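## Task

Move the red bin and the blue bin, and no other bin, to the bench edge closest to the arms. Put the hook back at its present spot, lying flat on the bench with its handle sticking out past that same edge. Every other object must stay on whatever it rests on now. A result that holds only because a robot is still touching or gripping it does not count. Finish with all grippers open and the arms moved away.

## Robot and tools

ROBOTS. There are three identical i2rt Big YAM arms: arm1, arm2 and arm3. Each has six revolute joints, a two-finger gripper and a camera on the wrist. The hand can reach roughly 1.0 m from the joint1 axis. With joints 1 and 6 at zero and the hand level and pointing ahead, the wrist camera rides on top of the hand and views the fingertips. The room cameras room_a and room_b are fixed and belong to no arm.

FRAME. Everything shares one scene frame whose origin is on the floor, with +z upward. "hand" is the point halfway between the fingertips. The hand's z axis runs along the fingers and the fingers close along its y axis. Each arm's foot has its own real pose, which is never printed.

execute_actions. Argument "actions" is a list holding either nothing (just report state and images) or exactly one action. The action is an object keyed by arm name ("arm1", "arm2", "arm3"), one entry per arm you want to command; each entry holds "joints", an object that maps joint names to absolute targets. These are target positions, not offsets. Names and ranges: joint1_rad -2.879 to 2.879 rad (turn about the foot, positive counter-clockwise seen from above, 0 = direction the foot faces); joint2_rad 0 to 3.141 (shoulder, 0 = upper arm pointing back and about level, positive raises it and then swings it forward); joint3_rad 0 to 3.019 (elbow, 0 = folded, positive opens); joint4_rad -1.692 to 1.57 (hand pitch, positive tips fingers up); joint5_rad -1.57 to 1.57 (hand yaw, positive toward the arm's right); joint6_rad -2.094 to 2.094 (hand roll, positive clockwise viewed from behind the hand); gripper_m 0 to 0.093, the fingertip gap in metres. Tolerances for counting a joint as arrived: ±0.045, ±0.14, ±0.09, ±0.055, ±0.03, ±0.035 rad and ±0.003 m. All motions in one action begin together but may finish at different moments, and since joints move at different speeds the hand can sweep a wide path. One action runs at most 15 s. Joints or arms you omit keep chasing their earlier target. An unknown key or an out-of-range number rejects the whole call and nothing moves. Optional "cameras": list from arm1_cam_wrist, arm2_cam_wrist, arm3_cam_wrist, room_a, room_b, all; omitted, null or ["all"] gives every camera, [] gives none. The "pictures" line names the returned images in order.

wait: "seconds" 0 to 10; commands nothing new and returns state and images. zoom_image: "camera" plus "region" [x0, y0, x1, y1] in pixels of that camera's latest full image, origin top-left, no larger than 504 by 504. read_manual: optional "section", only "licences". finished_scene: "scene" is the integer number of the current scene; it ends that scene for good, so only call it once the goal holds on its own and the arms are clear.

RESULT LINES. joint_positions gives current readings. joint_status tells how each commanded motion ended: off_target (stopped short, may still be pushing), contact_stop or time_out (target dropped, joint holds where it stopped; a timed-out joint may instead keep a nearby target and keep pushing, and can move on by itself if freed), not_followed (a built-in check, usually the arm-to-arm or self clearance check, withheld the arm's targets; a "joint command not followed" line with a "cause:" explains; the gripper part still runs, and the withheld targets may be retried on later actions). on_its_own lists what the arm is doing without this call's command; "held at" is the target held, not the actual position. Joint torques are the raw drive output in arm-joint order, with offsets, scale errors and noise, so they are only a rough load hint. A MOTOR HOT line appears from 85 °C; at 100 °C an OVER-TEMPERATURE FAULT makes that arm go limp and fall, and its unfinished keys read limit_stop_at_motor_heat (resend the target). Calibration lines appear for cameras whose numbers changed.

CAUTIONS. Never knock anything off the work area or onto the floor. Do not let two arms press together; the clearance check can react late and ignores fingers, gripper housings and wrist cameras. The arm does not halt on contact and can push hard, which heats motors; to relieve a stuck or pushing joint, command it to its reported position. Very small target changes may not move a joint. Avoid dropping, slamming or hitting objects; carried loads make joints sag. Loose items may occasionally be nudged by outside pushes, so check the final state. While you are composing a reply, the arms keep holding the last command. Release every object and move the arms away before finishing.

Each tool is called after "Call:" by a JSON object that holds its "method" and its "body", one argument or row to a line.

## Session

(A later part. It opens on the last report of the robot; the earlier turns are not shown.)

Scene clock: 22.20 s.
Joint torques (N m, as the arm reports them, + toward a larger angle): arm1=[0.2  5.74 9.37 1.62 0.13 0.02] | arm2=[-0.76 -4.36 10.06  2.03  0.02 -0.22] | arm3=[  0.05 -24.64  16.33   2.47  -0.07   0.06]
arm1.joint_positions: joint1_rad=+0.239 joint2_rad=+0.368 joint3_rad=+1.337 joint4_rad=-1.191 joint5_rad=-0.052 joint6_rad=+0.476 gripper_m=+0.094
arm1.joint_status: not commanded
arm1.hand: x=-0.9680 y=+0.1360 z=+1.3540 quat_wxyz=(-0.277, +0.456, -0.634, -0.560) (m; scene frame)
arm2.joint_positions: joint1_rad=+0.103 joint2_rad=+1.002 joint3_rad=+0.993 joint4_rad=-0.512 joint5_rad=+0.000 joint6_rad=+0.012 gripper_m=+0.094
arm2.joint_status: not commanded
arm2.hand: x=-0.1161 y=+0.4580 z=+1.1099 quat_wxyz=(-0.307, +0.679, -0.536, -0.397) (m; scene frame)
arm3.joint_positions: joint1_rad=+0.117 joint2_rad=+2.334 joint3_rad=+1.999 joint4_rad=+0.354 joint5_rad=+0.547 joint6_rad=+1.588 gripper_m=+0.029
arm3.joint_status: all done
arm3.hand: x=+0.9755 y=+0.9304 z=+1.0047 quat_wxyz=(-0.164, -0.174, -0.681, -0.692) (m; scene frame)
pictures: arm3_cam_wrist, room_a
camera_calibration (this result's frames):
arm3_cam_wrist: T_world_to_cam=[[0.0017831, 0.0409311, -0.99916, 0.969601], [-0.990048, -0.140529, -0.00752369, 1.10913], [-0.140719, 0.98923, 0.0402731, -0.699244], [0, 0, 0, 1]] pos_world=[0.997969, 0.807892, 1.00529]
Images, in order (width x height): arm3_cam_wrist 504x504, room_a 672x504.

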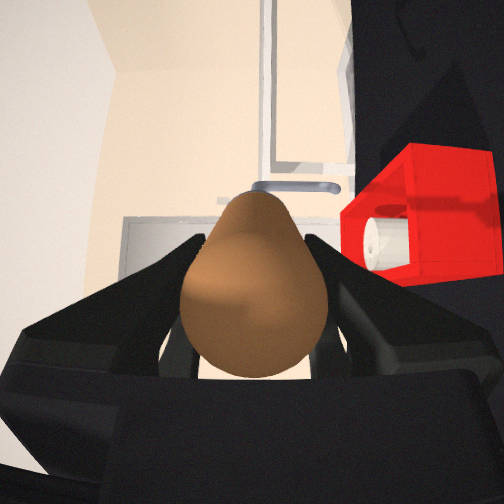

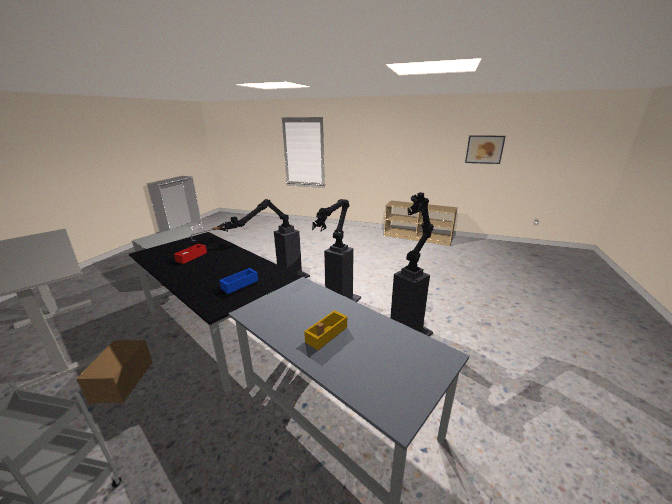

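Call:
{"method": "execute_actions", "body": {
  "actions": [
    {"arm3":{"joints":{"joint1_rad":0.15,"joint2_rad":2.44}}}
  ],
  "cameras": ["arm3_cam_wrist","room_a"]
}}

Call:
{"method": "zoom_image", "body": {
  "camera": "room_a",
  "region": [150, 190, 290, 280]
}}

Scene clock: 23.73 s.
Joint torques (N m, as the arm reports them, + toward a larger angle): arm1=[0.19 5.73 9.38 1.62 0.13 0.02] | arm2=[-0.99 -4.3  10.03  2.03  0.02 -0.22] | arm3=[  0.62 -27.41  14.79   2.31   0.06   0.06]
arm1.joint_positions: joint1_rad=+0.239 joint2_rad=+0.368 joint3_rad=+1.337 joint4_rad=-1.191 joint5_rad=-0.052 joint6_rad=+0.476 gripper_m=+0.094
arm1.joint_status: not commanded
arm1.hand: x=-0.9680 y=+0.1360 z=+1.3540 quat_wxyz=(-0.277, +0.456, -0.634, -0.560) (m; scene frame)
arm2.joint_positions: joint1_rad=+0.103 joint2_rad=+1.002 joint3_rad=+0.993 joint4_rad=-0.512 joint5_rad=+0.000 joint6_rad=+0.012 gripper_m=+0.094
arm2.joint_status: not commanded
arm2.hand: x=-0.1161 y=+0.4580 z=+1.1099 quat_wxyz=(-0.307, +0.679, -0.536, -0.397) (m; scene frame)
arm3.joint_positions: joint1_rad=+0.148 joint2_rad=+2.461 joint3_rad=+2.012 joint4_rad=+0.359 joint5_rad=+0.547 joint6_rad=+1.594 gripper_m=+0.029
arm3.joint_status: all done
arm3.hand: x=+0.9472 y=+0.9385 z=+0.8985 quat_wxyz=(-0.164, -0.154, -0.720, -0.657) (m; scene frame)
pictures: arm3_cam_wrist, room_a
camera_calibration (this result's frames):
arm3_cam_wrist: T_world_to_cam=[[0.00468755, -0.0657071, -0.997828, 0.959327], [-0.985305, -0.170674, 0.00661015, 1.09254], [-0.170737, 0.983134, -0.0655416, -0.57776], [0, 0, 0, 1]] pos_world=[0.973341, 0.817517, 0.912154]
Images, in order (width x height): arm3_cam_wrist 504x504, room_a 672x504.

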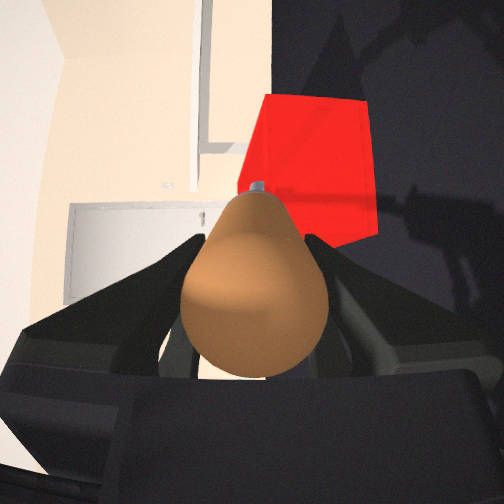

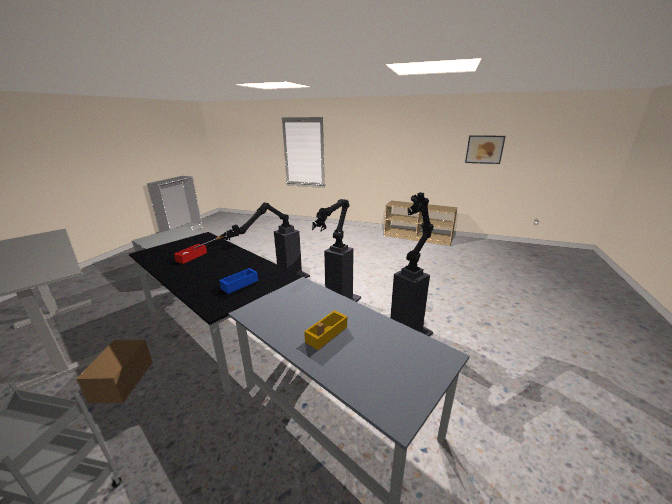

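Region (150, 190, 290, 280) of room_a's 672x504 image, scaled by 3.600, with more detail than that image has; it fills the top 324 rows of this view, and the rest is white.

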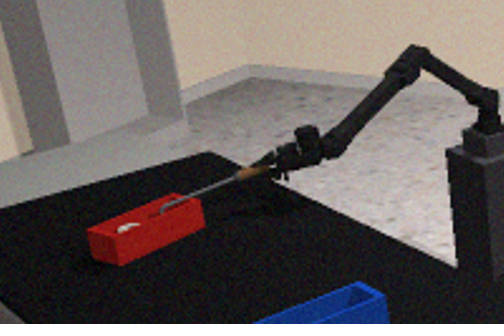

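Call:
{"method": "execute_actions", "body": {
  "actions": [
    {"arm3":{"joints":{"joint2_rad":2.25,"joint3_rad":1.6,"joint4_rad":0.70}}}
  ],
  "cameras": ["arm3_cam_wrist"]
}}

Call:
{"method": "execute_actions", "body": {
  "actions": [
    {"arm3":{"joints":{"joint2_rad":2.07,"joint3_rad":1.225,"joint4_rad":0.89}}}
  ],
  "cameras": ["arm3_cam_wrist","room_a"]
}}

Call:
{"method": "zoom_image", "body": {
  "camera": "room_a",
  "region": [150, 190, 290, 280]
}}

Scene clock: 25.37 s.
Joint torques (N m, as the arm reports them, + toward a larger angle): arm1=[0.17 5.75 9.37 1.63 0.13 0.02] | arm2=[-0.91 -4.36 10.03  2.03  0.02 -0.22] | arm3=[  0.88 -24.78  10.07   2.23   0.14   0.03]
arm1.joint_positions: joint1_rad=+0.239 joint2_rad=+0.368 joint3_rad=+1.337 joint4_rad=-1.191 joint5_rad=-0.052 joint6_rad=+0.476 gripper_m=+0.094
arm1.joint_status: not commanded
arm1.hand: x=-0.9680 y=+0.1360 z=+1.3540 quat_wxyz=(-0.277, +0.456, -0.634, -0.560) (m; scene frame)
arm2.joint_positions: joint1_rad=+0.103 joint2_rad=+1.002 joint3_rad=+0.993 joint4_rad=-0.512 joint5_rad=+0.000 joint6_rad=+0.012 gripper_m=+0.094
arm2.joint_status: not commanded
arm2.hand: x=-0.1161 y=+0.4580 z=+1.1099 quat_wxyz=(-0.307, +0.679, -0.536, -0.397) (m; scene frame)
arm3.joint_positions: joint1_rad=+0.148 joint2_rad=+2.292 joint3_rad=+1.583 joint4_rad=+0.672 joint5_rad=+0.544 joint6_rad=+1.596 gripper_m=+0.029
arm3.joint_status: all done
arm3.hand: x=+0.9552 y=+0.8496 z=+0.8827 quat_wxyz=(-0.156, -0.160, -0.702, -0.676) (m; scene frame)
pictures: arm3_cam_wrist
camera_calibration (this result's frames):
arm3_cam_wrist: T_world_to_cam=[[-0.00149453, -0.0113514, -0.999934, 0.899251], [-0.984779, -0.173774, 0.00344459, 1.09033], [-0.173802, 0.98472, -0.0109189, -0.536695], [0, 0, 0, 1]] pos_world=[0.981805, 0.728175, 0.889577]
Images, in order (width x height): arm3_cam_wrist 504x504.

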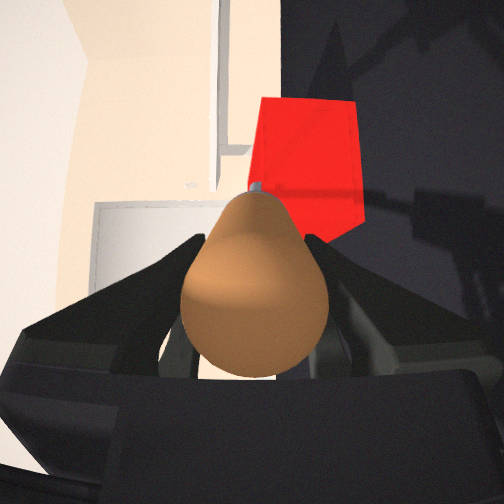

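Scene clock: 26.50 s.
Joint torques (N m, as the arm reports them, + toward a larger angle): arm1=[0.2  5.74 9.38 1.62 0.13 0.01] | arm2=[-0.99 -4.27 10.04  2.02  0.02 -0.22] | arm3=[  0.1  -21.45   8.89   2.87   0.15   0.03]
arm1.joint_positions: joint1_rad=+0.239 joint2_rad=+0.368 joint3_rad=+1.337 joint4_rad=-1.191 joint5_rad=-0.052 joint6_rad=+0.476 gripper_m=+0.094
arm1.joint_status: not commanded
arm1.hand: x=-0.9680 y=+0.1360 z=+1.3540 quat_wxyz=(-0.277, +0.456, -0.634, -0.560) (m; scene frame)
arm2.joint_positions: joint1_rad=+0.103 joint2_rad=+1.002 joint3_rad=+0.993 joint4_rad=-0.512 joint5_rad=+0.000 joint6_rad=+0.012 gripper_m=+0.094
arm2.joint_status: not commanded
arm2.hand: x=-0.1161 y=+0.4580 z=+1.1099 quat_wxyz=(-0.307, +0.679, -0.536, -0.397) (m; scene frame)
arm3.joint_positions: joint1_rad=+0.148 joint2_rad=+2.108 joint3_rad=+1.207 joint4_rad=+0.857 joint5_rad=+0.544 joint6_rad=+1.593 gripper_m=+0.029
arm3.joint_status: all done
arm3.hand: x=+0.9648 y=+0.7484 z=+0.8826 quat_wxyz=(-0.158, -0.158, -0.705, -0.673) (m; scene frame)
pictures: arm3_cam_wrist, room_a
camera_calibration (this result's frames):
arm3_cam_wrist: T_world_to_cam=[[0.00125655, -0.0195595, -0.999808, 0.901389], [-0.984844, -0.173431, 0.00215512, 1.08312], [-0.17344, 0.984652, -0.019481, -0.428064], [0, 0, 0, 1]] pos_world=[0.991332, 0.626972, 0.890542]
Images, in order (width x height): arm3_cam_wrist 504x504, room_a 672x504.

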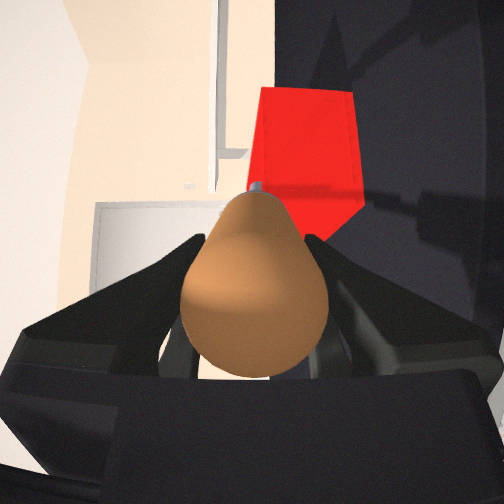

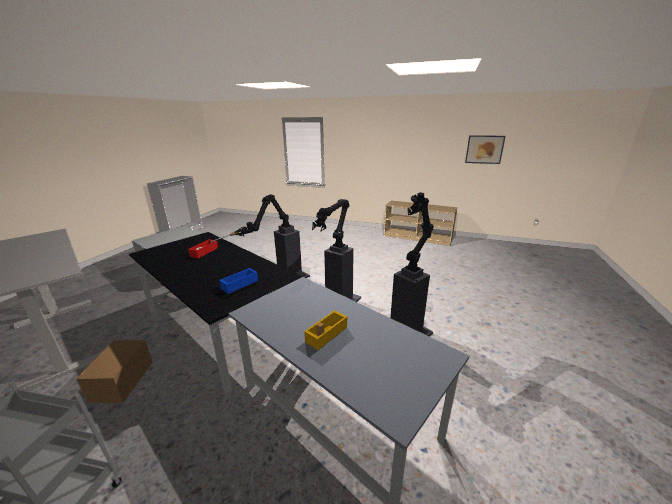

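Region (150, 190, 290, 280) of room_a's 672x504 image, scaled by 3.600, with more detail than that image has; it fills the top 324 rows of this view, and the rest is white.

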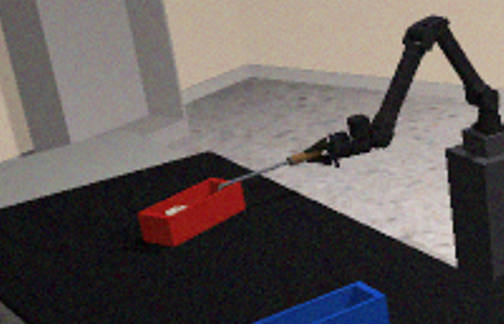

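Call:
{"method": "execute_actions", "body": {
  "actions": [
    {"arm3":{"joints":{"joint2_rad":1.915,"joint3_rad":0.905,"joint4_rad":1.06}}}
  ],
  "cameras": []
}}

Call:
{"method": "execute_actions", "body": {
  "actions": [
    {"arm3":{"joints":{"joint2_rad":1.79,"joint3_rad":0.64,"joint4_rad":1.2}}}
  ],
  "cameras": ["arm3_cam_wrist","room_a","room_b"]
}}

Call:
{"method": "zoom_image", "body": {
  "camera": "room_a",
  "region": [150, 190, 290, 280]
}}

Call:
{"method": "zoom_image", "body": {
  "camera": "room_b",
  "region": [340, 140, 480, 240]
}}

Scene clock: 27.93 s.
Joint torques (N m, as the arm reports them, + toward a larger angle): arm1=[0.18 5.72 9.37 1.62 0.13 0.01] | arm2=[-0.98 -4.35 10.05  2.04  0.02 -0.22] | arm3=[  0.72 -17.91   7.95   2.96   0.09   0.13]
arm1.joint_positions: joint1_rad=+0.239 joint2_rad=+0.368 joint3_rad=+1.337 joint4_rad=-1.191 joint5_rad=-0.052 joint6_rad=+0.476 gripper_m=+0.094
arm1.joint_status: not commanded
arm1.hand: x=-0.9680 y=+0.1360 z=+1.3540 quat_wxyz=(-0.277, +0.456, -0.634, -0.560) (m; scene frame)
arm2.joint_positions: joint1_rad=+0.103 joint2_rad=+1.002 joint3_rad=+0.993 joint4_rad=-0.512 joint5_rad=+0.000 joint6_rad=+0.012 gripper_m=+0.094
arm2.joint_status: not commanded
arm2.hand: x=-0.1161 y=+0.4580 z=+1.1099 quat_wxyz=(-0.307, +0.679, -0.536, -0.397) (m; scene frame)
arm3.joint_positions: joint1_rad=+0.148 joint2_rad=+1.951 joint3_rad=+0.884 joint4_rad=+1.019 joint5_rad=+0.545 joint6_rad=+1.590 gripper_m=+0.029
arm3.joint_status: all done
arm3.hand: x=+0.9744 y=+0.6473 z=+0.8833 quat_wxyz=(-0.160, -0.157, -0.706, -0.672) (m; scene frame)
pictures: none
No camera images: the call's "cameras" was empty. Leave "cameras" out to get every camera's image.

Scene clock: 28.90 s.
Joint torques (N m, as the arm reports them, + toward a larger angle): arm1=[0.23 5.75 9.37 1.62 0.13 0.02] | arm2=[-0.97 -4.36 10.04  2.04  0.02 -0.23] | arm3=[  0.42 -14.87   6.51   2.98   0.09   0.11]
arm1.joint_positions: joint1_rad=+0.239 joint2_rad=+0.368 joint3_rad=+1.337 joint4_rad=-1.191 joint5_rad=-0.052 joint6_rad=+0.476 gripper_m=+0.094
arm1.joint_status: not commanded
arm1.hand: x=-0.9680 y=+0.1360 z=+1.3540 quat_wxyz=(-0.277, +0.456, -0.634, -0.560) (m; scene frame)
arm2.joint_positions: joint1_rad=+0.103 joint2_rad=+1.002 joint3_rad=+0.993 joint4_rad=-0.512 joint5_rad=+0.000 joint6_rad=+0.012 gripper_m=+0.094
arm2.joint_status: not commanded
arm2.hand: x=-0.1161 y=+0.4580 z=+1.1099 quat_wxyz=(-0.307, +0.679, -0.536, -0.397) (m; scene frame)
arm3.joint_positions: joint1_rad=+0.148 joint2_rad=+1.824 joint3_rad=+0.621 joint4_rad=+1.158 joint5_rad=+0.545 joint6_rad=+1.589 gripper_m=+0.029
arm3.joint_status: all done
arm3.hand: x=+0.9828 y=+0.5577 z=+0.8862 quat_wxyz=(-0.160, -0.157, -0.705, -0.672) (m; scene frame)
pictures: arm3_cam_wrist, room_a, room_b
camera_calibration (this result's frames):
arm3_cam_wrist: T_world_to_cam=[[0.00549444, -0.0226902, -0.999727, 0.898748], [-0.984877, -0.173247, -0.00148074, 1.07091], [-0.173166, 0.984617, -0.023299, -0.233954], [0, 0, 0, 1]] pos_world=[1.00926, 0.43628, 0.894638]
Images, in order (width x height): arm3_cam_wrist 504x504, room_a 672x504, room_b 672x504.

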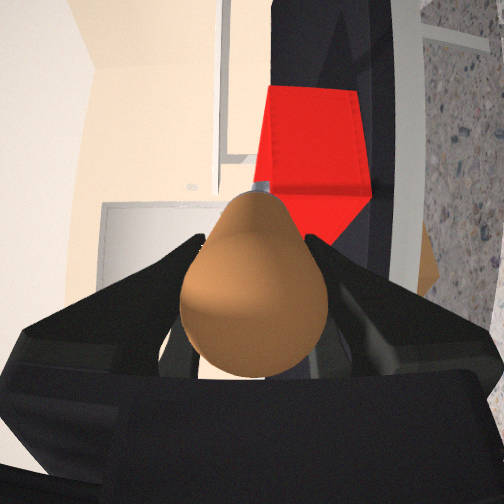

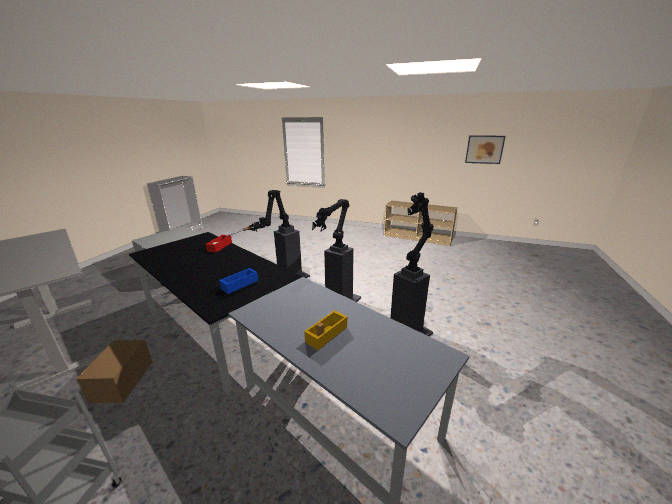

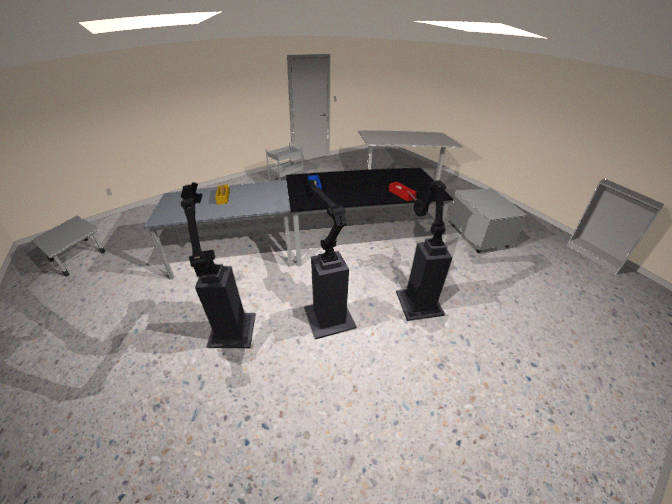

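Region (150, 190, 290, 280) of room_a's 672x504 image, scaled by 3.600, with more detail than that image has; it fills the top 324 rows of this view, and the rest is white.

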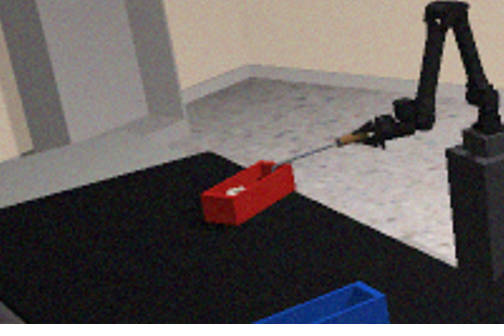

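Region (340, 140, 480, 240) of room_b's 672x504 image, scaled by 3.600, with more detail than that image has; it fills the top 360 rows of this view, and the rest is white.

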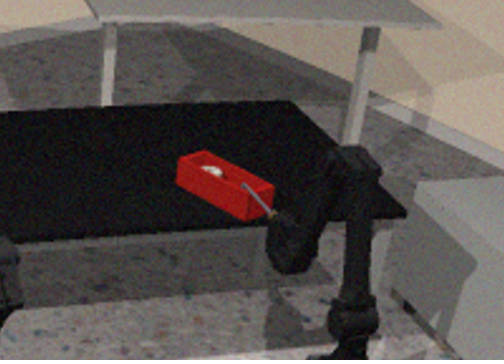

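Call:
{"method": "execute_actions", "body": {
  "actions": [
    {"arm3":{"joints":{"joint3_rad":0.74}}}
  ],
  "cameras": []
}}

Call:
{"method": "execute_actions", "body": {
  "actions": [
    {"arm3":{"joints":{"joint3_rad":0.8,"joint4_rad":1.4}}}
  ],
  "cameras": ["arm3_cam_wrist","room_b"]
}}

Scene clock: 31.27 s.
Joint torques (N m, as the arm reports them, + toward a larger angle): arm1=[0.19 5.78 9.38 1.62 0.13 0.02] | arm2=[-0.97 -4.32 10.05  2.03  0.02 -0.23] | arm3=[  0.3  -15.23   8.76   3.01   0.06   0.1 ]
arm1.joint_positions: joint1_rad=+0.239 joint2_rad=+0.368 joint3_rad=+1.337 joint4_rad=-1.191 joint5_rad=-0.052 joint6_rad=+0.476 gripper_m=+0.094
arm1.joint_status: not commanded
arm1.hand: x=-0.9680 y=+0.1360 z=+1.3540 quat_wxyz=(-0.277, +0.456, -0.634, -0.560) (m; scene frame)
arm2.joint_positions: joint1_rad=+0.103 joint2_rad=+1.002 joint3_rad=+0.993 joint4_rad=-0.512 joint5_rad=+0.000 joint6_rad=+0.012 gripper_m=+0.094
arm2.joint_status: not commanded
arm2.hand: x=-0.1161 y=+0.4580 z=+1.1099 quat_wxyz=(-0.307, +0.679, -0.536, -0.397) (m; scene frame)
arm3.joint_positions: joint1_rad=+0.148 joint2_rad=+1.824 joint3_rad=+0.703 joint4_rad=+1.158 joint5_rad=+0.545 joint6_rad=+1.587 gripper_m=+0.029
arm3.joint_status: all done
arm3.hand: x=+0.9800 y=+0.5867 z=+0.9167 quat_wxyz=(-0.151, -0.165, -0.678, -0.700) (m; scene frame)
pictures: none
No camera images: the call's "cameras" was empty. Leave "cameras" out to get every camera's image.

Scene clock: 32.10 s.
Joint torques (N m, as the arm reports them, + toward a larger angle): arm1=[0.17 5.75 9.37 1.62 0.13 0.02] | arm2=[-1.01 -4.3  10.04  2.01  0.02 -0.23] | arm3=[  0.45 -15.9    9.44   2.93  -0.15   0.13]
arm1.joint_positions: joint1_rad=+0.239 joint2_rad=+0.368 joint3_rad=+1.337 joint4_rad=-1.191 joint5_rad=-0.052 joint6_rad=+0.476 gripper_m=+0.094
arm1.joint_status: not commanded
arm1.hand: x=-0.9680 y=+0.1360 z=+1.3540 quat_wxyz=(-0.277, +0.456, -0.634, -0.560) (m; scene frame)
arm2.joint_positions: joint1_rad=+0.103 joint2_rad=+1.002 joint3_rad=+0.993 joint4_rad=-0.512 joint5_rad=+0.000 joint6_rad=+0.012 gripper_m=+0.094
arm2.joint_status: not commanded
arm2.hand: x=-0.1161 y=+0.4580 z=+1.1099 quat_wxyz=(-0.307, +0.679, -0.536, -0.397) (m; scene frame)
arm3.joint_positions: joint1_rad=+0.148 joint2_rad=+1.824 joint3_rad=+0.758 joint4_rad=+1.356 joint5_rad=+0.547 joint6_rad=+1.585 gripper_m=+0.029
arm3.joint_status: all done
arm3.hand: x=+0.9790 y=+0.5967 z=+0.9810 quat_wxyz=(-0.122, -0.190, -0.587, -0.777) (m; scene frame)
pictures: arm3_cam_wrist, room_b
camera_calibration (this result's frames):
arm3_cam_wrist: T_world_to_cam=[[-0.0218269, 0.304017, -0.952417, 0.77981], [-0.985501, -0.166871, -0.0306811, 1.0995], [-0.168258, 0.937938, 0.303251, -0.568103], [0, 0, 0, 1]] pos_world=[1.00499, 0.479245, 0.948716]
Images, in order (width x height): arm3_cam_wrist 504x504, room_b 672x504.

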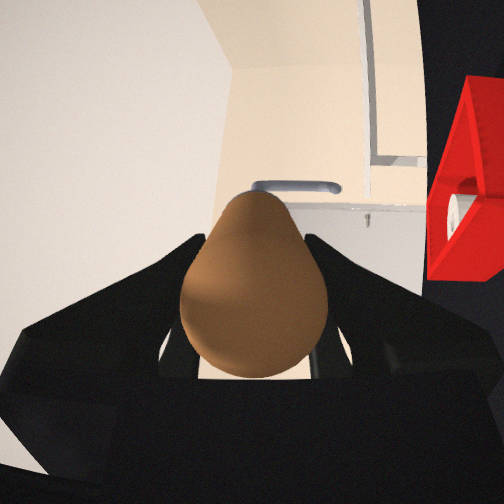

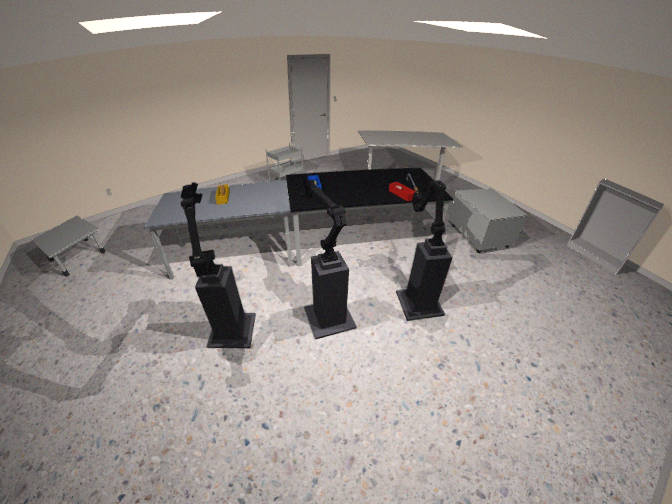

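Call:
{"method": "execute_actions", "body": {
  "actions": [
    {"arm3":{"joints":{"joint1_rad":0.70,"joint2_rad":1.9,"joint3_rad":1.3,"joint4_rad":0.9,"joint5_rad":0.645}}}
  ],
  "cameras": []
}}

Call:
{"method": "execute_actions", "body": {
  "actions": [
    {"arm3":{"joints":{"joint2_rad":2.31,"joint3_rad":1.86,"joint4_rad":0.54,"joint6_rad":-0.02}}}
  ],
  "cameras": ["arm3_cam_wrist","room_a"]
}}

Scene clock: 34.33 s.
Joint torques (N m, as the arm reports them, + toward a larger angle): arm1=[0.17 5.78 9.37 1.62 0.13 0.01] | arm2=[-1.01 -4.37 10.02  2.02  0.02 -0.22] | arm3=[  2.3  -19.8   12.48   2.43  -0.23   0.13]
arm1.joint_positions: joint1_rad=+0.239 joint2_rad=+0.368 joint3_rad=+1.337 joint4_rad=-1.191 joint5_rad=-0.052 joint6_rad=+0.476 gripper_m=+0.094
arm1.joint_status: not commanded
arm1.hand: x=-0.9680 y=+0.1360 z=+1.3540 quat_wxyz=(-0.277, +0.456, -0.634, -0.560) (m; scene frame)
arm2.joint_positions: joint1_rad=+0.103 joint2_rad=+1.002 joint3_rad=+0.993 joint4_rad=-0.512 joint5_rad=+0.000 joint6_rad=+0.012 gripper_m=+0.094
arm2.joint_status: not commanded
arm2.hand: x=-0.1161 y=+0.4580 z=+1.1099 quat_wxyz=(-0.307, +0.679, -0.536, -0.397) (m; scene frame)
arm3.joint_positions: joint1_rad=+0.692 joint2_rad=+1.925 joint3_rad=+1.255 joint4_rad=+0.876 joint5_rad=+0.648 joint6_rad=+1.584 gripper_m=+0.029
arm3.joint_status: all done
arm3.hand: x=+0.5966 y=+0.6554 z=+1.0373 quat_wxyz=(+0.043, -0.049, -0.648, -0.758) (m; scene frame)
pictures: none
No camera images: the call's "cameras" was empty. Leave "cameras" out to get every camera's image.

Scene clock: 36.50 s.
Joint torques (N m, as the arm reports them, + toward a larger angle): arm1=[0.2  5.77 9.37 1.62 0.13 0.02] | arm2=[-0.91 -4.32 10.05  2.01  0.03 -0.23] | arm3=[  0.39 -24.28  14.92   2.37   0.06  -0.04]
arm1.joint_positions: joint1_rad=+0.239 joint2_rad=+0.368 joint3_rad=+1.337 joint4_rad=-1.191 joint5_rad=-0.052 joint6_rad=+0.476 gripper_m=+0.094
arm1.joint_status: not commanded
arm1.hand: x=-0.9680 y=+0.1360 z=+1.3540 quat_wxyz=(-0.277, +0.456, -0.634, -0.560) (m; scene frame)
arm2.joint_positions: joint1_rad=+0.103 joint2_rad=+1.002 joint3_rad=+0.993 joint4_rad=-0.512 joint5_rad=+0.000 joint6_rad=+0.012 gripper_m=+0.094
arm2.joint_status: not commanded
arm2.hand: x=-0.1161 y=+0.4580 z=+1.1099 quat_wxyz=(-0.307, +0.679, -0.536, -0.397) (m; scene frame)
arm3.joint_positions: joint1_rad=+0.698 joint2_rad=+2.325 joint3_rad=+1.798 joint4_rad=+0.519 joint5_rad=+0.643 joint6_rad=-0.003 gripper_m=+0.029
arm3.joint_status: all done
arm3.hand: x=+0.5028 y=+0.7712 z=+0.9336 quat_wxyz=(-0.499, +0.508, -0.500, -0.493) (m; scene frame)
pictures: arm3_cam_wrist, room_a
camera_calibration (this result's frames):
arm3_cam_wrist: T_world_to_cam=[[0.99953, 0.0273616, 0.0138363, -0.531082], [0.0274602, -0.598105, -0.800947, 1.20025], [-0.0136396, 0.800951, -0.598575, 0.0722721], [0, 0, 0, 1]] pos_world=[0.498859, 0.67452, 1.01195]
Images, in order (width x height): arm3_cam_wrist 504x504, room_a 672x504.

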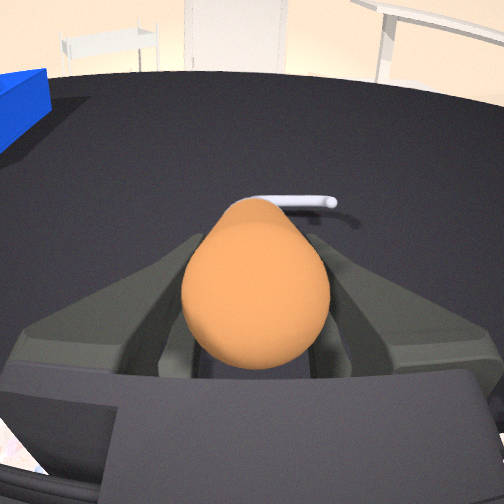

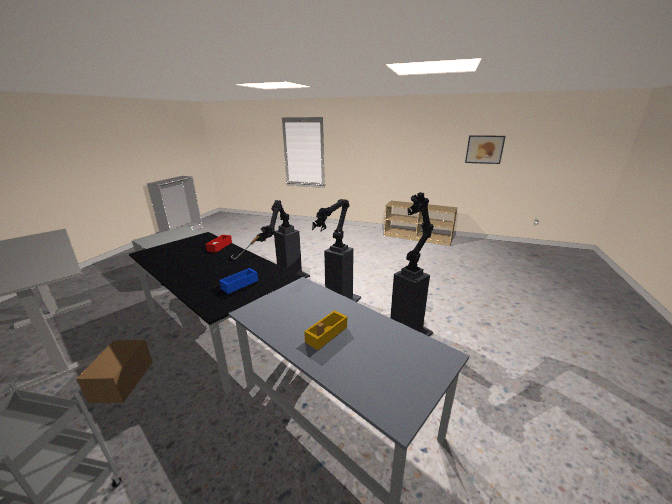

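Call:
{"method": "execute_actions", "body": {
  "actions": [
    {"arm3":{"joints":{"joint2_rad":2.57,"joint3_rad":1.88,"joint4_rad":0.755}}}
  ],
  "cameras": ["arm3_cam_wrist","room_a"]
}}

Scene clock: 37.83 s.
Joint torques (N m, as the arm reports them, + toward a larger angle): arm1=[0.18 5.75 9.38 1.62 0.13 0.02] | arm2=[-1.01 -4.36 10.03  2.01  0.02 -0.22] | arm3=[  0.67 -23.97  11.92   1.97   0.12  -0.08]
arm1.joint_positions: joint1_rad=+0.239 joint2_rad=+0.368 joint3_rad=+1.337 joint4_rad=-1.191 joint5_rad=-0.052 joint6_rad=+0.476 gripper_m=+0.094
arm1.joint_status: not commanded
arm1.hand: x=-0.9680 y=+0.1360 z=+1.3540 quat_wxyz=(-0.277, +0.456, -0.634, -0.560) (m; scene frame)
arm2.joint_positions: joint1_rad=+0.103 joint2_rad=+1.002 joint3_rad=+0.993 joint4_rad=-0.512 joint5_rad=+0.000 joint6_rad=+0.012 gripper_m=+0.094
arm2.joint_status: not commanded
arm2.hand: x=-0.1161 y=+0.4580 z=+1.1099 quat_wxyz=(-0.307, +0.679, -0.536, -0.397) (m; scene frame)
arm3.joint_positions: joint1_rad=+0.699 joint2_rad=+2.564 joint3_rad=+1.845 joint4_rad=+0.742 joint5_rad=+0.642 joint6_rad=-0.007 gripper_m=+0.029
arm3.joint_status: all done
arm3.hand: x=+0.5015 y=+0.7719 z=+0.8007 quat_wxyz=(-0.501, +0.498, -0.497, -0.503) (m; scene frame)
pictures: arm3_cam_wrist, room_a
camera_calibration (this result's frames):
arm3_cam_wrist: T_world_to_cam=[[0.999576, 0.0290951, -0.00060045, -0.51774], [0.0163367, -0.578093, -0.815807, 1.09633], [-0.0240831, 0.815452, -0.578323, -0.0299916], [0, 0, 0, 1]] pos_world=[0.498888, 0.673303, 0.876741]
Images, in order (width x height): arm3_cam_wrist 504x504, room_a 672x504.

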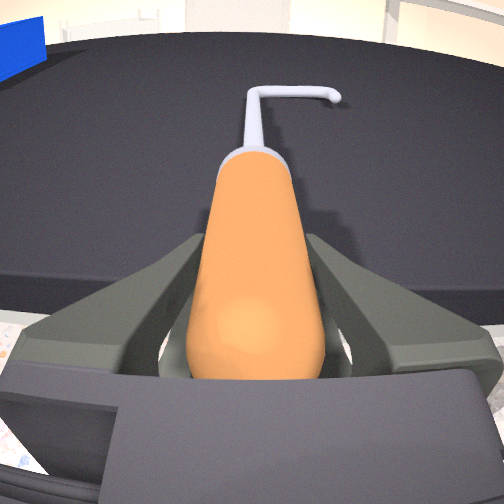

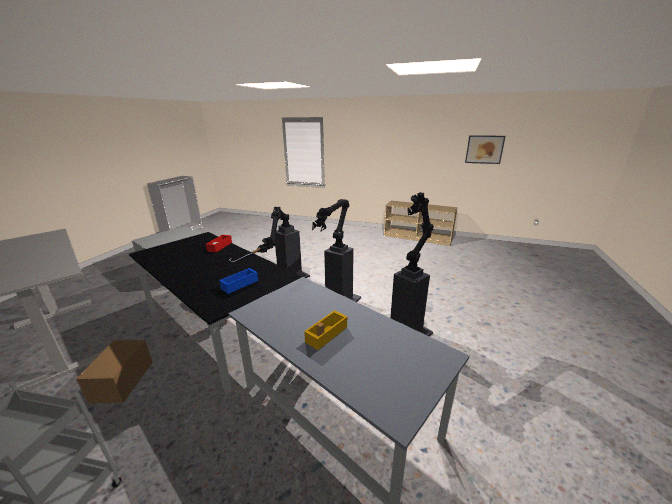

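Lower ~1.5 cm with q3, then release.

Call:
{"method": "execute_actions", "body": {
  "actions": [
    {"arm3":{"joints":{"joint3_rad":1.825}}}
  ],
  "cameras": []
}}

Call:
{"method": "execute_actions", "body": {
  "actions": [
    {"arm3":{"joints":{"gripper_m":0.093}}}
  ],
  "cameras": ["arm3_cam_wrist"]
}}

Scene clock: 38.70 s.
Joint torques (N m, as the arm reports them, + toward a larger angle): arm1=[0.18 5.77 9.38 1.62 0.13 0.01] | arm2=[-0.95 -4.32 10.04  2.04  0.02 -0.22] | arm3=[  0.62 -24.05   8.26   1.89   0.1   -0.08]
arm1.joint_positions: joint1_rad=+0.239 joint2_rad=+0.368 joint3_rad=+1.337 joint4_rad=-1.191 joint5_rad=-0.052 joint6_rad=+0.476 gripper_m=+0.094
arm1.joint_status: not commanded
arm1.hand: x=-0.9680 y=+0.1360 z=+1.3540 quat_wxyz=(-0.277, +0.456, -0.634, -0.560) (m; scene frame)
arm2.joint_positions: joint1_rad=+0.103 joint2_rad=+1.002 joint3_rad=+0.993 joint4_rad=-0.512 joint5_rad=+0.000 joint6_rad=+0.012 gripper_m=+0.094
arm2.joint_status: not commanded
arm2.hand: x=-0.1161 y=+0.4580 z=+1.1099 quat_wxyz=(-0.307, +0.679, -0.536, -0.397) (m; scene frame)
arm3.joint_positions: joint1_rad=+0.699 joint2_rad=+2.564 joint3_rad=+1.827 joint4_rad=+0.746 joint5_rad=+0.642 joint6_rad=-0.007 gripper_m=+0.029
arm3.joint_status: all done
arm3.hand: x=+0.5042 y=+0.7684 z=+0.7931 quat_wxyz=(-0.501, +0.503, -0.498, -0.498) (m; scene frame)
pictures: none
No camera images: the call's "cameras" was empty. Leave "cameras" out to get every camera's image.

Scene clock: 39.40 s.
Joint torques (N m, as the arm reports them, + toward a larger angle): arm1=[0.17 5.74 9.38 1.62 0.13 0.02] | arm2=[-0.93 -4.41 10.04  2.    0.02 -0.22] | arm3=[  0.66 -23.43   8.49   1.8    0.07  -0.09]
arm1.joint_positions: joint1_rad=+0.239 joint2_rad=+0.368 joint3_rad=+1.337 joint4_rad=-1.191 joint5_rad=-0.052 joint6_rad=+0.476 gripper_m=+0.094
arm1.joint_status: not commanded
arm1.hand: x=-0.9680 y=+0.1360 z=+1.3540 quat_wxyz=(-0.277, +0.456, -0.634, -0.560) (m; scene frame)
arm2.joint_positions: joint1_rad=+0.103 joint2_rad=+1.002 joint3_rad=+0.993 joint4_rad=-0.512 joint5_rad=+0.000 joint6_rad=+0.012 gripper_m=+0.094
arm2.joint_status: not commanded
arm2.hand: x=-0.1161 y=+0.4580 z=+1.1099 quat_wxyz=(-0.307, +0.679, -0.536, -0.397) (m; scene frame)
arm3.joint_positions: joint1_rad=+0.699 joint2_rad=+2.564 joint3_rad=+1.827 joint4_rad=+0.746 joint5_rad=+0.642 joint6_rad=-0.008 gripper_m=+0.093
arm3.joint_status: all done
arm3.hand: x=+0.5042 y=+0.7684 z=+0.7931 quat_wxyz=(-0.501, +0.503, -0.498, -0.498) (m; scene frame)
pictures: arm3_cam_wrist
camera_calibration (this result's frames):
arm3_cam_wrist: T_world_to_cam=[[0.999549, 0.0287615, 0.00863503, -0.527406], [0.0238764, -0.58677, -0.809401, 1.08578], [-0.0182128, 0.809242, -0.587193, -0.0226413], [0, 0, 0, 1]] pos_world=[0.500831, 0.670593, 0.870089]
Images, in order (width x height): arm3_cam_wrist 504x504.

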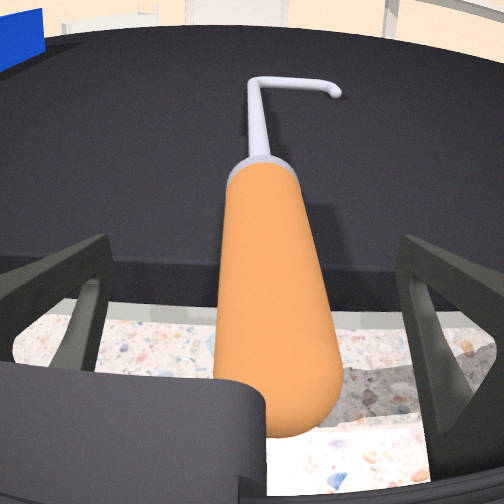

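Call:
{"method": "execute_actions", "body": {
  "actions": [
    {"arm3":{"joints":{"joint2_rad":2.1}},"arm2":{"joints":{"joint1_rad":-0.3,"joint2_rad":1.6,"joint3_rad":1.3,"joint4_rad":0.3,"joint5_rad":-0.71}}}
  ],
  "cameras": []
}}

Call:
{"method": "execute_actions", "body": {
  "actions": [
    {"arm3":{"joints":{"joint1_rad":-0.3,"joint2_rad":1.2,"joint3_rad":1.0,"joint4_rad":0,"joint5_rad":0}}}
  ],
  "cameras": []
}}

Call:
{"method": "execute_actions", "body": {
  "actions": [
    {"arm2":{"joints":{"joint1_rad":-0.855,"joint2_rad":2.5,"joint3_rad":2.11,"joint4_rad":0.47,"joint5_rad":-0.712,"joint6_rad":-0.01}}}
  ],
  "cameras": ["arm2_cam_wrist","room_a"]
}}

Scene clock: 41.90 s.
Joint torques (N m, as the arm reports them, + toward a larger angle): arm1=[0.22 5.74 9.37 1.62 0.13 0.02] | arm2=[ -0.27 -12.88  11.37   2.21  -0.22  -0.23] | arm3=[  0.46 -19.56  10.54   0.8   -0.16  -0.07]
arm1.joint_positions: joint1_rad=+0.239 joint2_rad=+0.368 joint3_rad=+1.337 joint4_rad=-1.191 joint5_rad=-0.052 joint6_rad=+0.476 gripper_m=+0.094
arm1.joint_status: not commanded
arm1.hand: x=-0.9680 y=+0.1360 z=+1.3540 quat_wxyz=(-0.277, +0.456, -0.634, -0.560) (m; scene frame)
arm2.joint_positions: joint1_rad=-0.303 joint2_rad=+1.610 joint3_rad=+1.269 joint4_rad=+0.284 joint5_rad=-0.705 joint6_rad=+0.012 gripper_m=+0.094
arm2.joint_status: all done
arm2.hand: x=-0.0044 y=+0.6800 z=+1.1169 quat_wxyz=(-0.325, +0.621, -0.369, -0.610) (m; scene frame)
arm3.joint_positions: joint1_rad=+0.699 joint2_rad=+2.069 joint3_rad=+1.820 joint4_rad=+0.760 joint5_rad=+0.642 joint6_rad=-0.009 gripper_m=+0.093
arm3.joint_status: all done
arm3.hand: x=+0.5338 y=+0.7296 z=+1.2083 quat_wxyz=(-0.511, +0.314, -0.458, -0.656) (m; scene frame)
pictures: none
No camera images: the call's "cameras" was empty. Leave "cameras" out to get every camera's image.

Scene clock: 43.43 s.
Joint torques (N m, as the arm reports them, + toward a larger angle): arm1=[0.19 5.75 9.38 1.62 0.13 0.02] | arm2=[ -0.4  -12.42  11.42   2.15  -0.22  -0.23] | arm3=[ 0.13 -8.39 11.24  1.49 -0.12  0.01]
arm1.joint_positions: joint1_rad=+0.239 joint2_rad=+0.368 joint3_rad=+1.337 joint4_rad=-1.191 joint5_rad=-0.052 joint6_rad=+0.476 gripper_m=+0.094
arm1.joint_status: not commanded
arm1.hand: x=-0.9680 y=+0.1360 z=+1.3540 quat_wxyz=(-0.277, +0.456, -0.634, -0.560) (m; scene frame)
arm2.joint_positions: joint1_rad=-0.303 joint2_rad=+1.610 joint3_rad=+1.269 joint4_rad=+0.284 joint5_rad=-0.705 joint6_rad=+0.012 gripper_m=+0.094
arm2.joint_status: not commanded
arm2.hand: x=-0.0044 y=+0.6800 z=+1.1169 quat_wxyz=(-0.325, +0.621, -0.369, -0.610) (m; scene frame)
arm3.joint_positions: joint1_rad=-0.295 joint2_rad=+1.180 joint3_rad=+1.000 joint4_rad=+0.007 joint5_rad=+0.003 joint6_rad=-0.012 gripper_m=+0.093
arm3.joint_status: all done
arm3.hand: x=+1.1346 y=+0.5382 z=+1.1693 quat_wxyz=(-0.530, +0.445, -0.625, -0.361) (m; scene frame)
pictures: none
No camera images: the call's "cameras" was empty. Leave "cameras" out to get every camera's image.

Scene clock: 45.50 s.
Joint torques (N m, as the arm reports them, + toward a larger angle): arm1=[0.21 5.76 9.37 1.62 0.13 0.02] | arm2=[ -0.79 -20.96  12.23   1.94  -0.05  -0.23] | arm3=[-0.12 -7.4  10.98  1.34 -0.12  0.01]
arm1.joint_positions: joint1_rad=+0.239 joint2_rad=+0.368 joint3_rad=+1.337 joint4_rad=-1.191 joint5_rad=-0.052 joint6_rad=+0.476 gripper_m=+0.094
arm1.joint_status: not commanded
arm1.hand: x=-0.9680 y=+0.1360 z=+1.3540 quat_wxyz=(-0.277, +0.456, -0.634, -0.560) (m; scene frame)
arm2.joint_positions: joint1_rad=-0.854 joint2_rad=+2.513 joint3_rad=+2.066 joint4_rad=+0.459 joint5_rad=-0.711 joint6_rad=+0.002 gripper_m=+0.094
arm2.joint_status: all done
arm2.hand: x=+0.5125 y=+0.7688 z=+0.8865 quat_wxyz=(-0.505, +0.499, -0.496, -0.500) (m; scene frame)
arm3.joint_positions: joint1_rad=-0.295 joint2_rad=+1.180 joint3_rad=+1.000 joint4_rad=+0.007 joint5_rad=+0.003 joint6_rad=-0.012 gripper_m=+0.093
arm3.joint_status: not commanded
arm3.hand: x=+1.1346 y=+0.5382 z=+1.1693 quat_wxyz=(-0.530, +0.445, -0.625, -0.361) (m; scene frame)
pictures: arm2_cam_wrist, room_a
camera_calibration (this result's frames):
arm2_cam_wrist: T_world_to_cam=[[0.99992, 0.0125161, 0.00188817, -0.519818], [0.00879533, -0.579755, -0.814744, 1.16492], [-0.00910271, 0.814695, -0.579818, 0.0122843], [0, 0, 0, 1]] pos_world=[0.509642, 0.671866, 0.957216]
Images, in order (width x height): arm2_cam_wrist 504x504, room_a 672x504.

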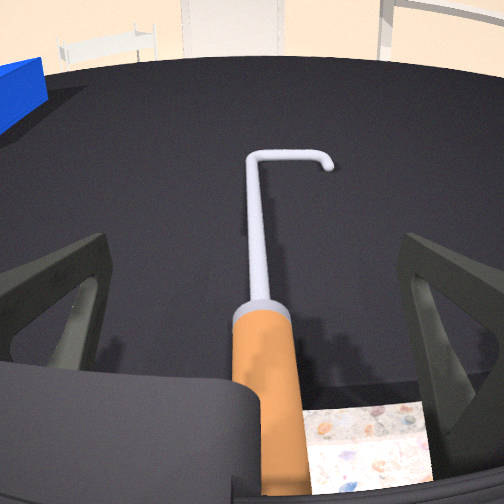

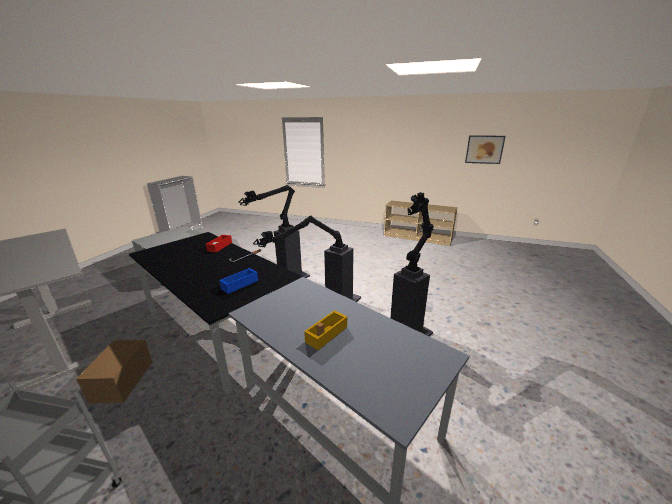

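Call:
{"method": "execute_actions", "body": {
  "actions": [
    {"arm2":{"joints":{"joint1_rad":-0.865,"joint2_rad":2.635,"joint3_rad":2.14,"joint4_rad":0.565}}}
  ],
  "cameras": ["arm2_cam_wrist"]
}}

Scene clock: 46.87 s.
Joint torques (N m, as the arm reports them, + toward a larger angle): arm1=[0.19 5.76 9.37 1.62 0.13 0.02] | arm2=[ -1.1  -22.52  10.71   2.13  -0.05  -0.23] | arm3=[ 0.76 -7.92 11.18  1.27 -0.12  0.01]
arm1.joint_positions: joint1_rad=+0.239 joint2_rad=+0.368 joint3_rad=+1.337 joint4_rad=-1.191 joint5_rad=-0.052 joint6_rad=+0.476 gripper_m=+0.094
arm1.joint_status: not commanded
arm1.hand: x=-0.9680 y=+0.1360 z=+1.3540 quat_wxyz=(-0.277, +0.456, -0.634, -0.560) (m; scene frame)
arm2.joint_positions: joint1_rad=-0.860 joint2_rad=+2.656 joint3_rad=+2.109 joint4_rad=+0.550 joint5_rad=-0.711 joint6_rad=+0.002 gripper_m=+0.094
arm2.joint_status: all done
arm2.hand: x=+0.5180 y=+0.7678 z=+0.7994 quat_wxyz=(-0.503, +0.498, -0.501, -0.499) (m; scene frame)
arm3.joint_positions: joint1_rad=-0.295 joint2_rad=+1.180 joint3_rad=+1.000 joint4_rad=+0.007 joint5_rad=+0.003 joint6_rad=-0.012 gripper_m=+0.093
arm3.joint_status: not commanded
arm3.hand: x=+1.1346 y=+0.5382 z=+1.1693 quat_wxyz=(-0.530, +0.445, -0.625, -0.361) (m; scene frame)
pictures: arm2_cam_wrist
camera_calibration (this result's frames):
arm2_cam_wrist: T_world_to_cam=[[0.999963, 0.00716548, -0.00469326, -0.515845], [0.000394514, -0.585861, -0.810411, 1.09891], [-0.00855658, 0.81038, -0.585842, -0.0294052], [0, 0, 0, 1]] pos_world=[0.515141, 0.671335, 0.870922]
Images, in order (width x height): arm2_cam_wrist 504x504.

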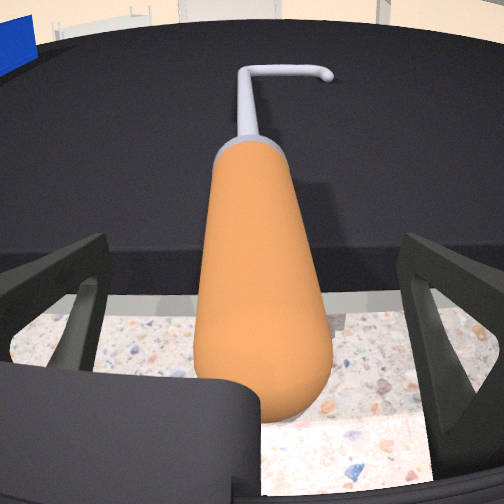

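Call:
{"method": "execute_actions", "body": {
  "actions": [
    {"arm2":{"joints":{"gripper_m":0.0}}}
  ],
  "cameras": ["arm2_cam_wrist"]
}}

Call:
{"method": "execute_actions", "body": {
  "actions": [
    {"arm2":{"joints":{"joint2_rad":2.3,"joint4_rad":0.4}}}
  ],
  "cameras": ["arm2_cam_wrist"]
}}

Scene clock: 47.97 s.
Joint torques (N m, as the arm reports them, + toward a larger angle): arm1=[0.2  5.77 9.37 1.62 0.13 0.01] | arm2=[ -1.19 -22.47  10.66   2.07   0.02  -0.22] | arm3=[-0.26 -7.9  11.06  1.62 -0.13  0.02]
arm1.joint_positions: joint1_rad=+0.239 joint2_rad=+0.368 joint3_rad=+1.337 joint4_rad=-1.191 joint5_rad=-0.052 joint6_rad=+0.476 gripper_m=+0.094
arm1.joint_status: not commanded
arm1.hand: x=-0.9680 y=+0.1360 z=+1.3540 quat_wxyz=(-0.277, +0.456, -0.634, -0.560) (m; scene frame)
arm2.joint_positions: joint1_rad=-0.860 joint2_rad=+2.656 joint3_rad=+2.109 joint4_rad=+0.550 joint5_rad=-0.713 joint6_rad=+0.001 gripper_m=+0.030
arm2.joint_status: gripper_m off_target (ended at +0.030, target +0.000)
arm2.hand: x=+0.5177 y=+0.7678 z=+0.7994 quat_wxyz=(-0.502, +0.498, -0.500, -0.499) (m; scene frame)
arm3.joint_positions: joint1_rad=-0.295 joint2_rad=+1.180 joint3_rad=+1.000 joint4_rad=+0.007 joint5_rad=+0.003 joint6_rad=-0.012 gripper_m=+0.093
arm3.joint_status: not commanded
arm3.hand: x=+1.1346 y=+0.5382 z=+1.1693 quat_wxyz=(-0.530, +0.445, -0.625, -0.361) (m; scene frame)
pictures: arm2_cam_wrist
camera_calibration (this result's frames):
arm2_cam_wrist: T_world_to_cam=[[0.99995, 0.00907152, -0.0043059, -0.517283], [0.00182525, -0.585865, -0.810407, 1.09817], [-0.0098743, 0.810358, -0.585852, -0.0287035], [0, 0, 0, 1]] pos_world=[0.514969, 0.671332, 0.870921]
Images, in order (width x height): arm2_cam_wrist 504x504.

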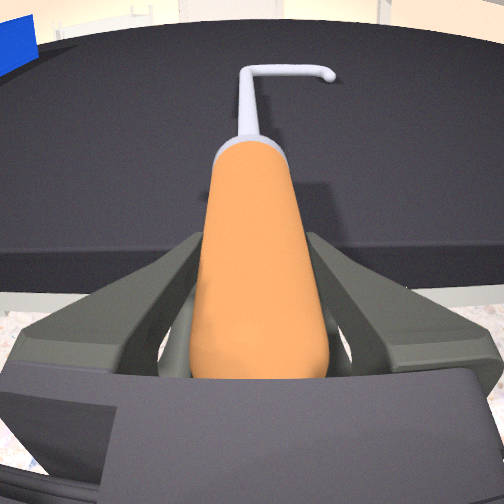

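Scene clock: 49.70 s.
Joint torques (N m, as the arm reports them, + toward a larger angle): arm1=[0.18 5.72 9.38 1.62 0.13 0.02] | arm2=[ -1.01 -23.85  12.2    2.47   0.08  -0.14] | arm3=[ 0.2  -7.69 10.82  1.25 -0.13  0.07]
arm1.joint_positions: joint1_rad=+0.239 joint2_rad=+0.368 joint3_rad=+1.337 joint4_rad=-1.191 joint5_rad=-0.052 joint6_rad=+0.476 gripper_m=+0.094
arm1.joint_status: not commanded
arm1.hand: x=-0.9680 y=+0.1360 z=+1.3540 quat_wxyz=(-0.277, +0.456, -0.634, -0.560) (m; scene frame)
arm2.joint_positions: joint1_rad=-0.862 joint2_rad=+2.356 joint3_rad=+2.102 joint4_rad=+0.375 joint5_rad=-0.713 joint6_rad=-0.005 gripper_m=+0.030
arm2.joint_status: all done
arm2.hand: x=+0.5137 y=+0.7595 z=+1.0298 quat_wxyz=(-0.545, +0.495, -0.457, -0.499) (m; scene frame)
arm3.joint_positions: joint1_rad=-0.295 joint2_rad=+1.180 joint3_rad=+1.000 joint4_rad=+0.007 joint5_rad=+0.003 joint6_rad=-0.012 gripper_m=+0.093
arm3.joint_status: not commanded
arm3.hand: x=+1.1346 y=+0.5382 z=+1.1693 quat_wxyz=(-0.530, +0.445, -0.625, -0.361) (m; scene frame)
pictures: arm2_cam_wrist
camera_calibration (this result's frames):
arm2_cam_wrist: T_world_to_cam=[[0.996809, 0.00276636, 0.0797801, -0.592415], [0.0699537, -0.511738, -0.856289, 1.23595], [0.0384577, 0.859137, -0.510299, -0.0267657], [0, 0, 0, 1]] pos_world=[0.505094, 0.657119, 1.09194]
Images, in order (width x height): arm2_cam_wrist 504x504.

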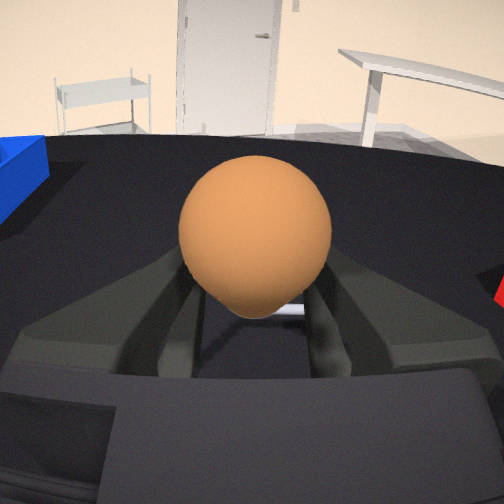

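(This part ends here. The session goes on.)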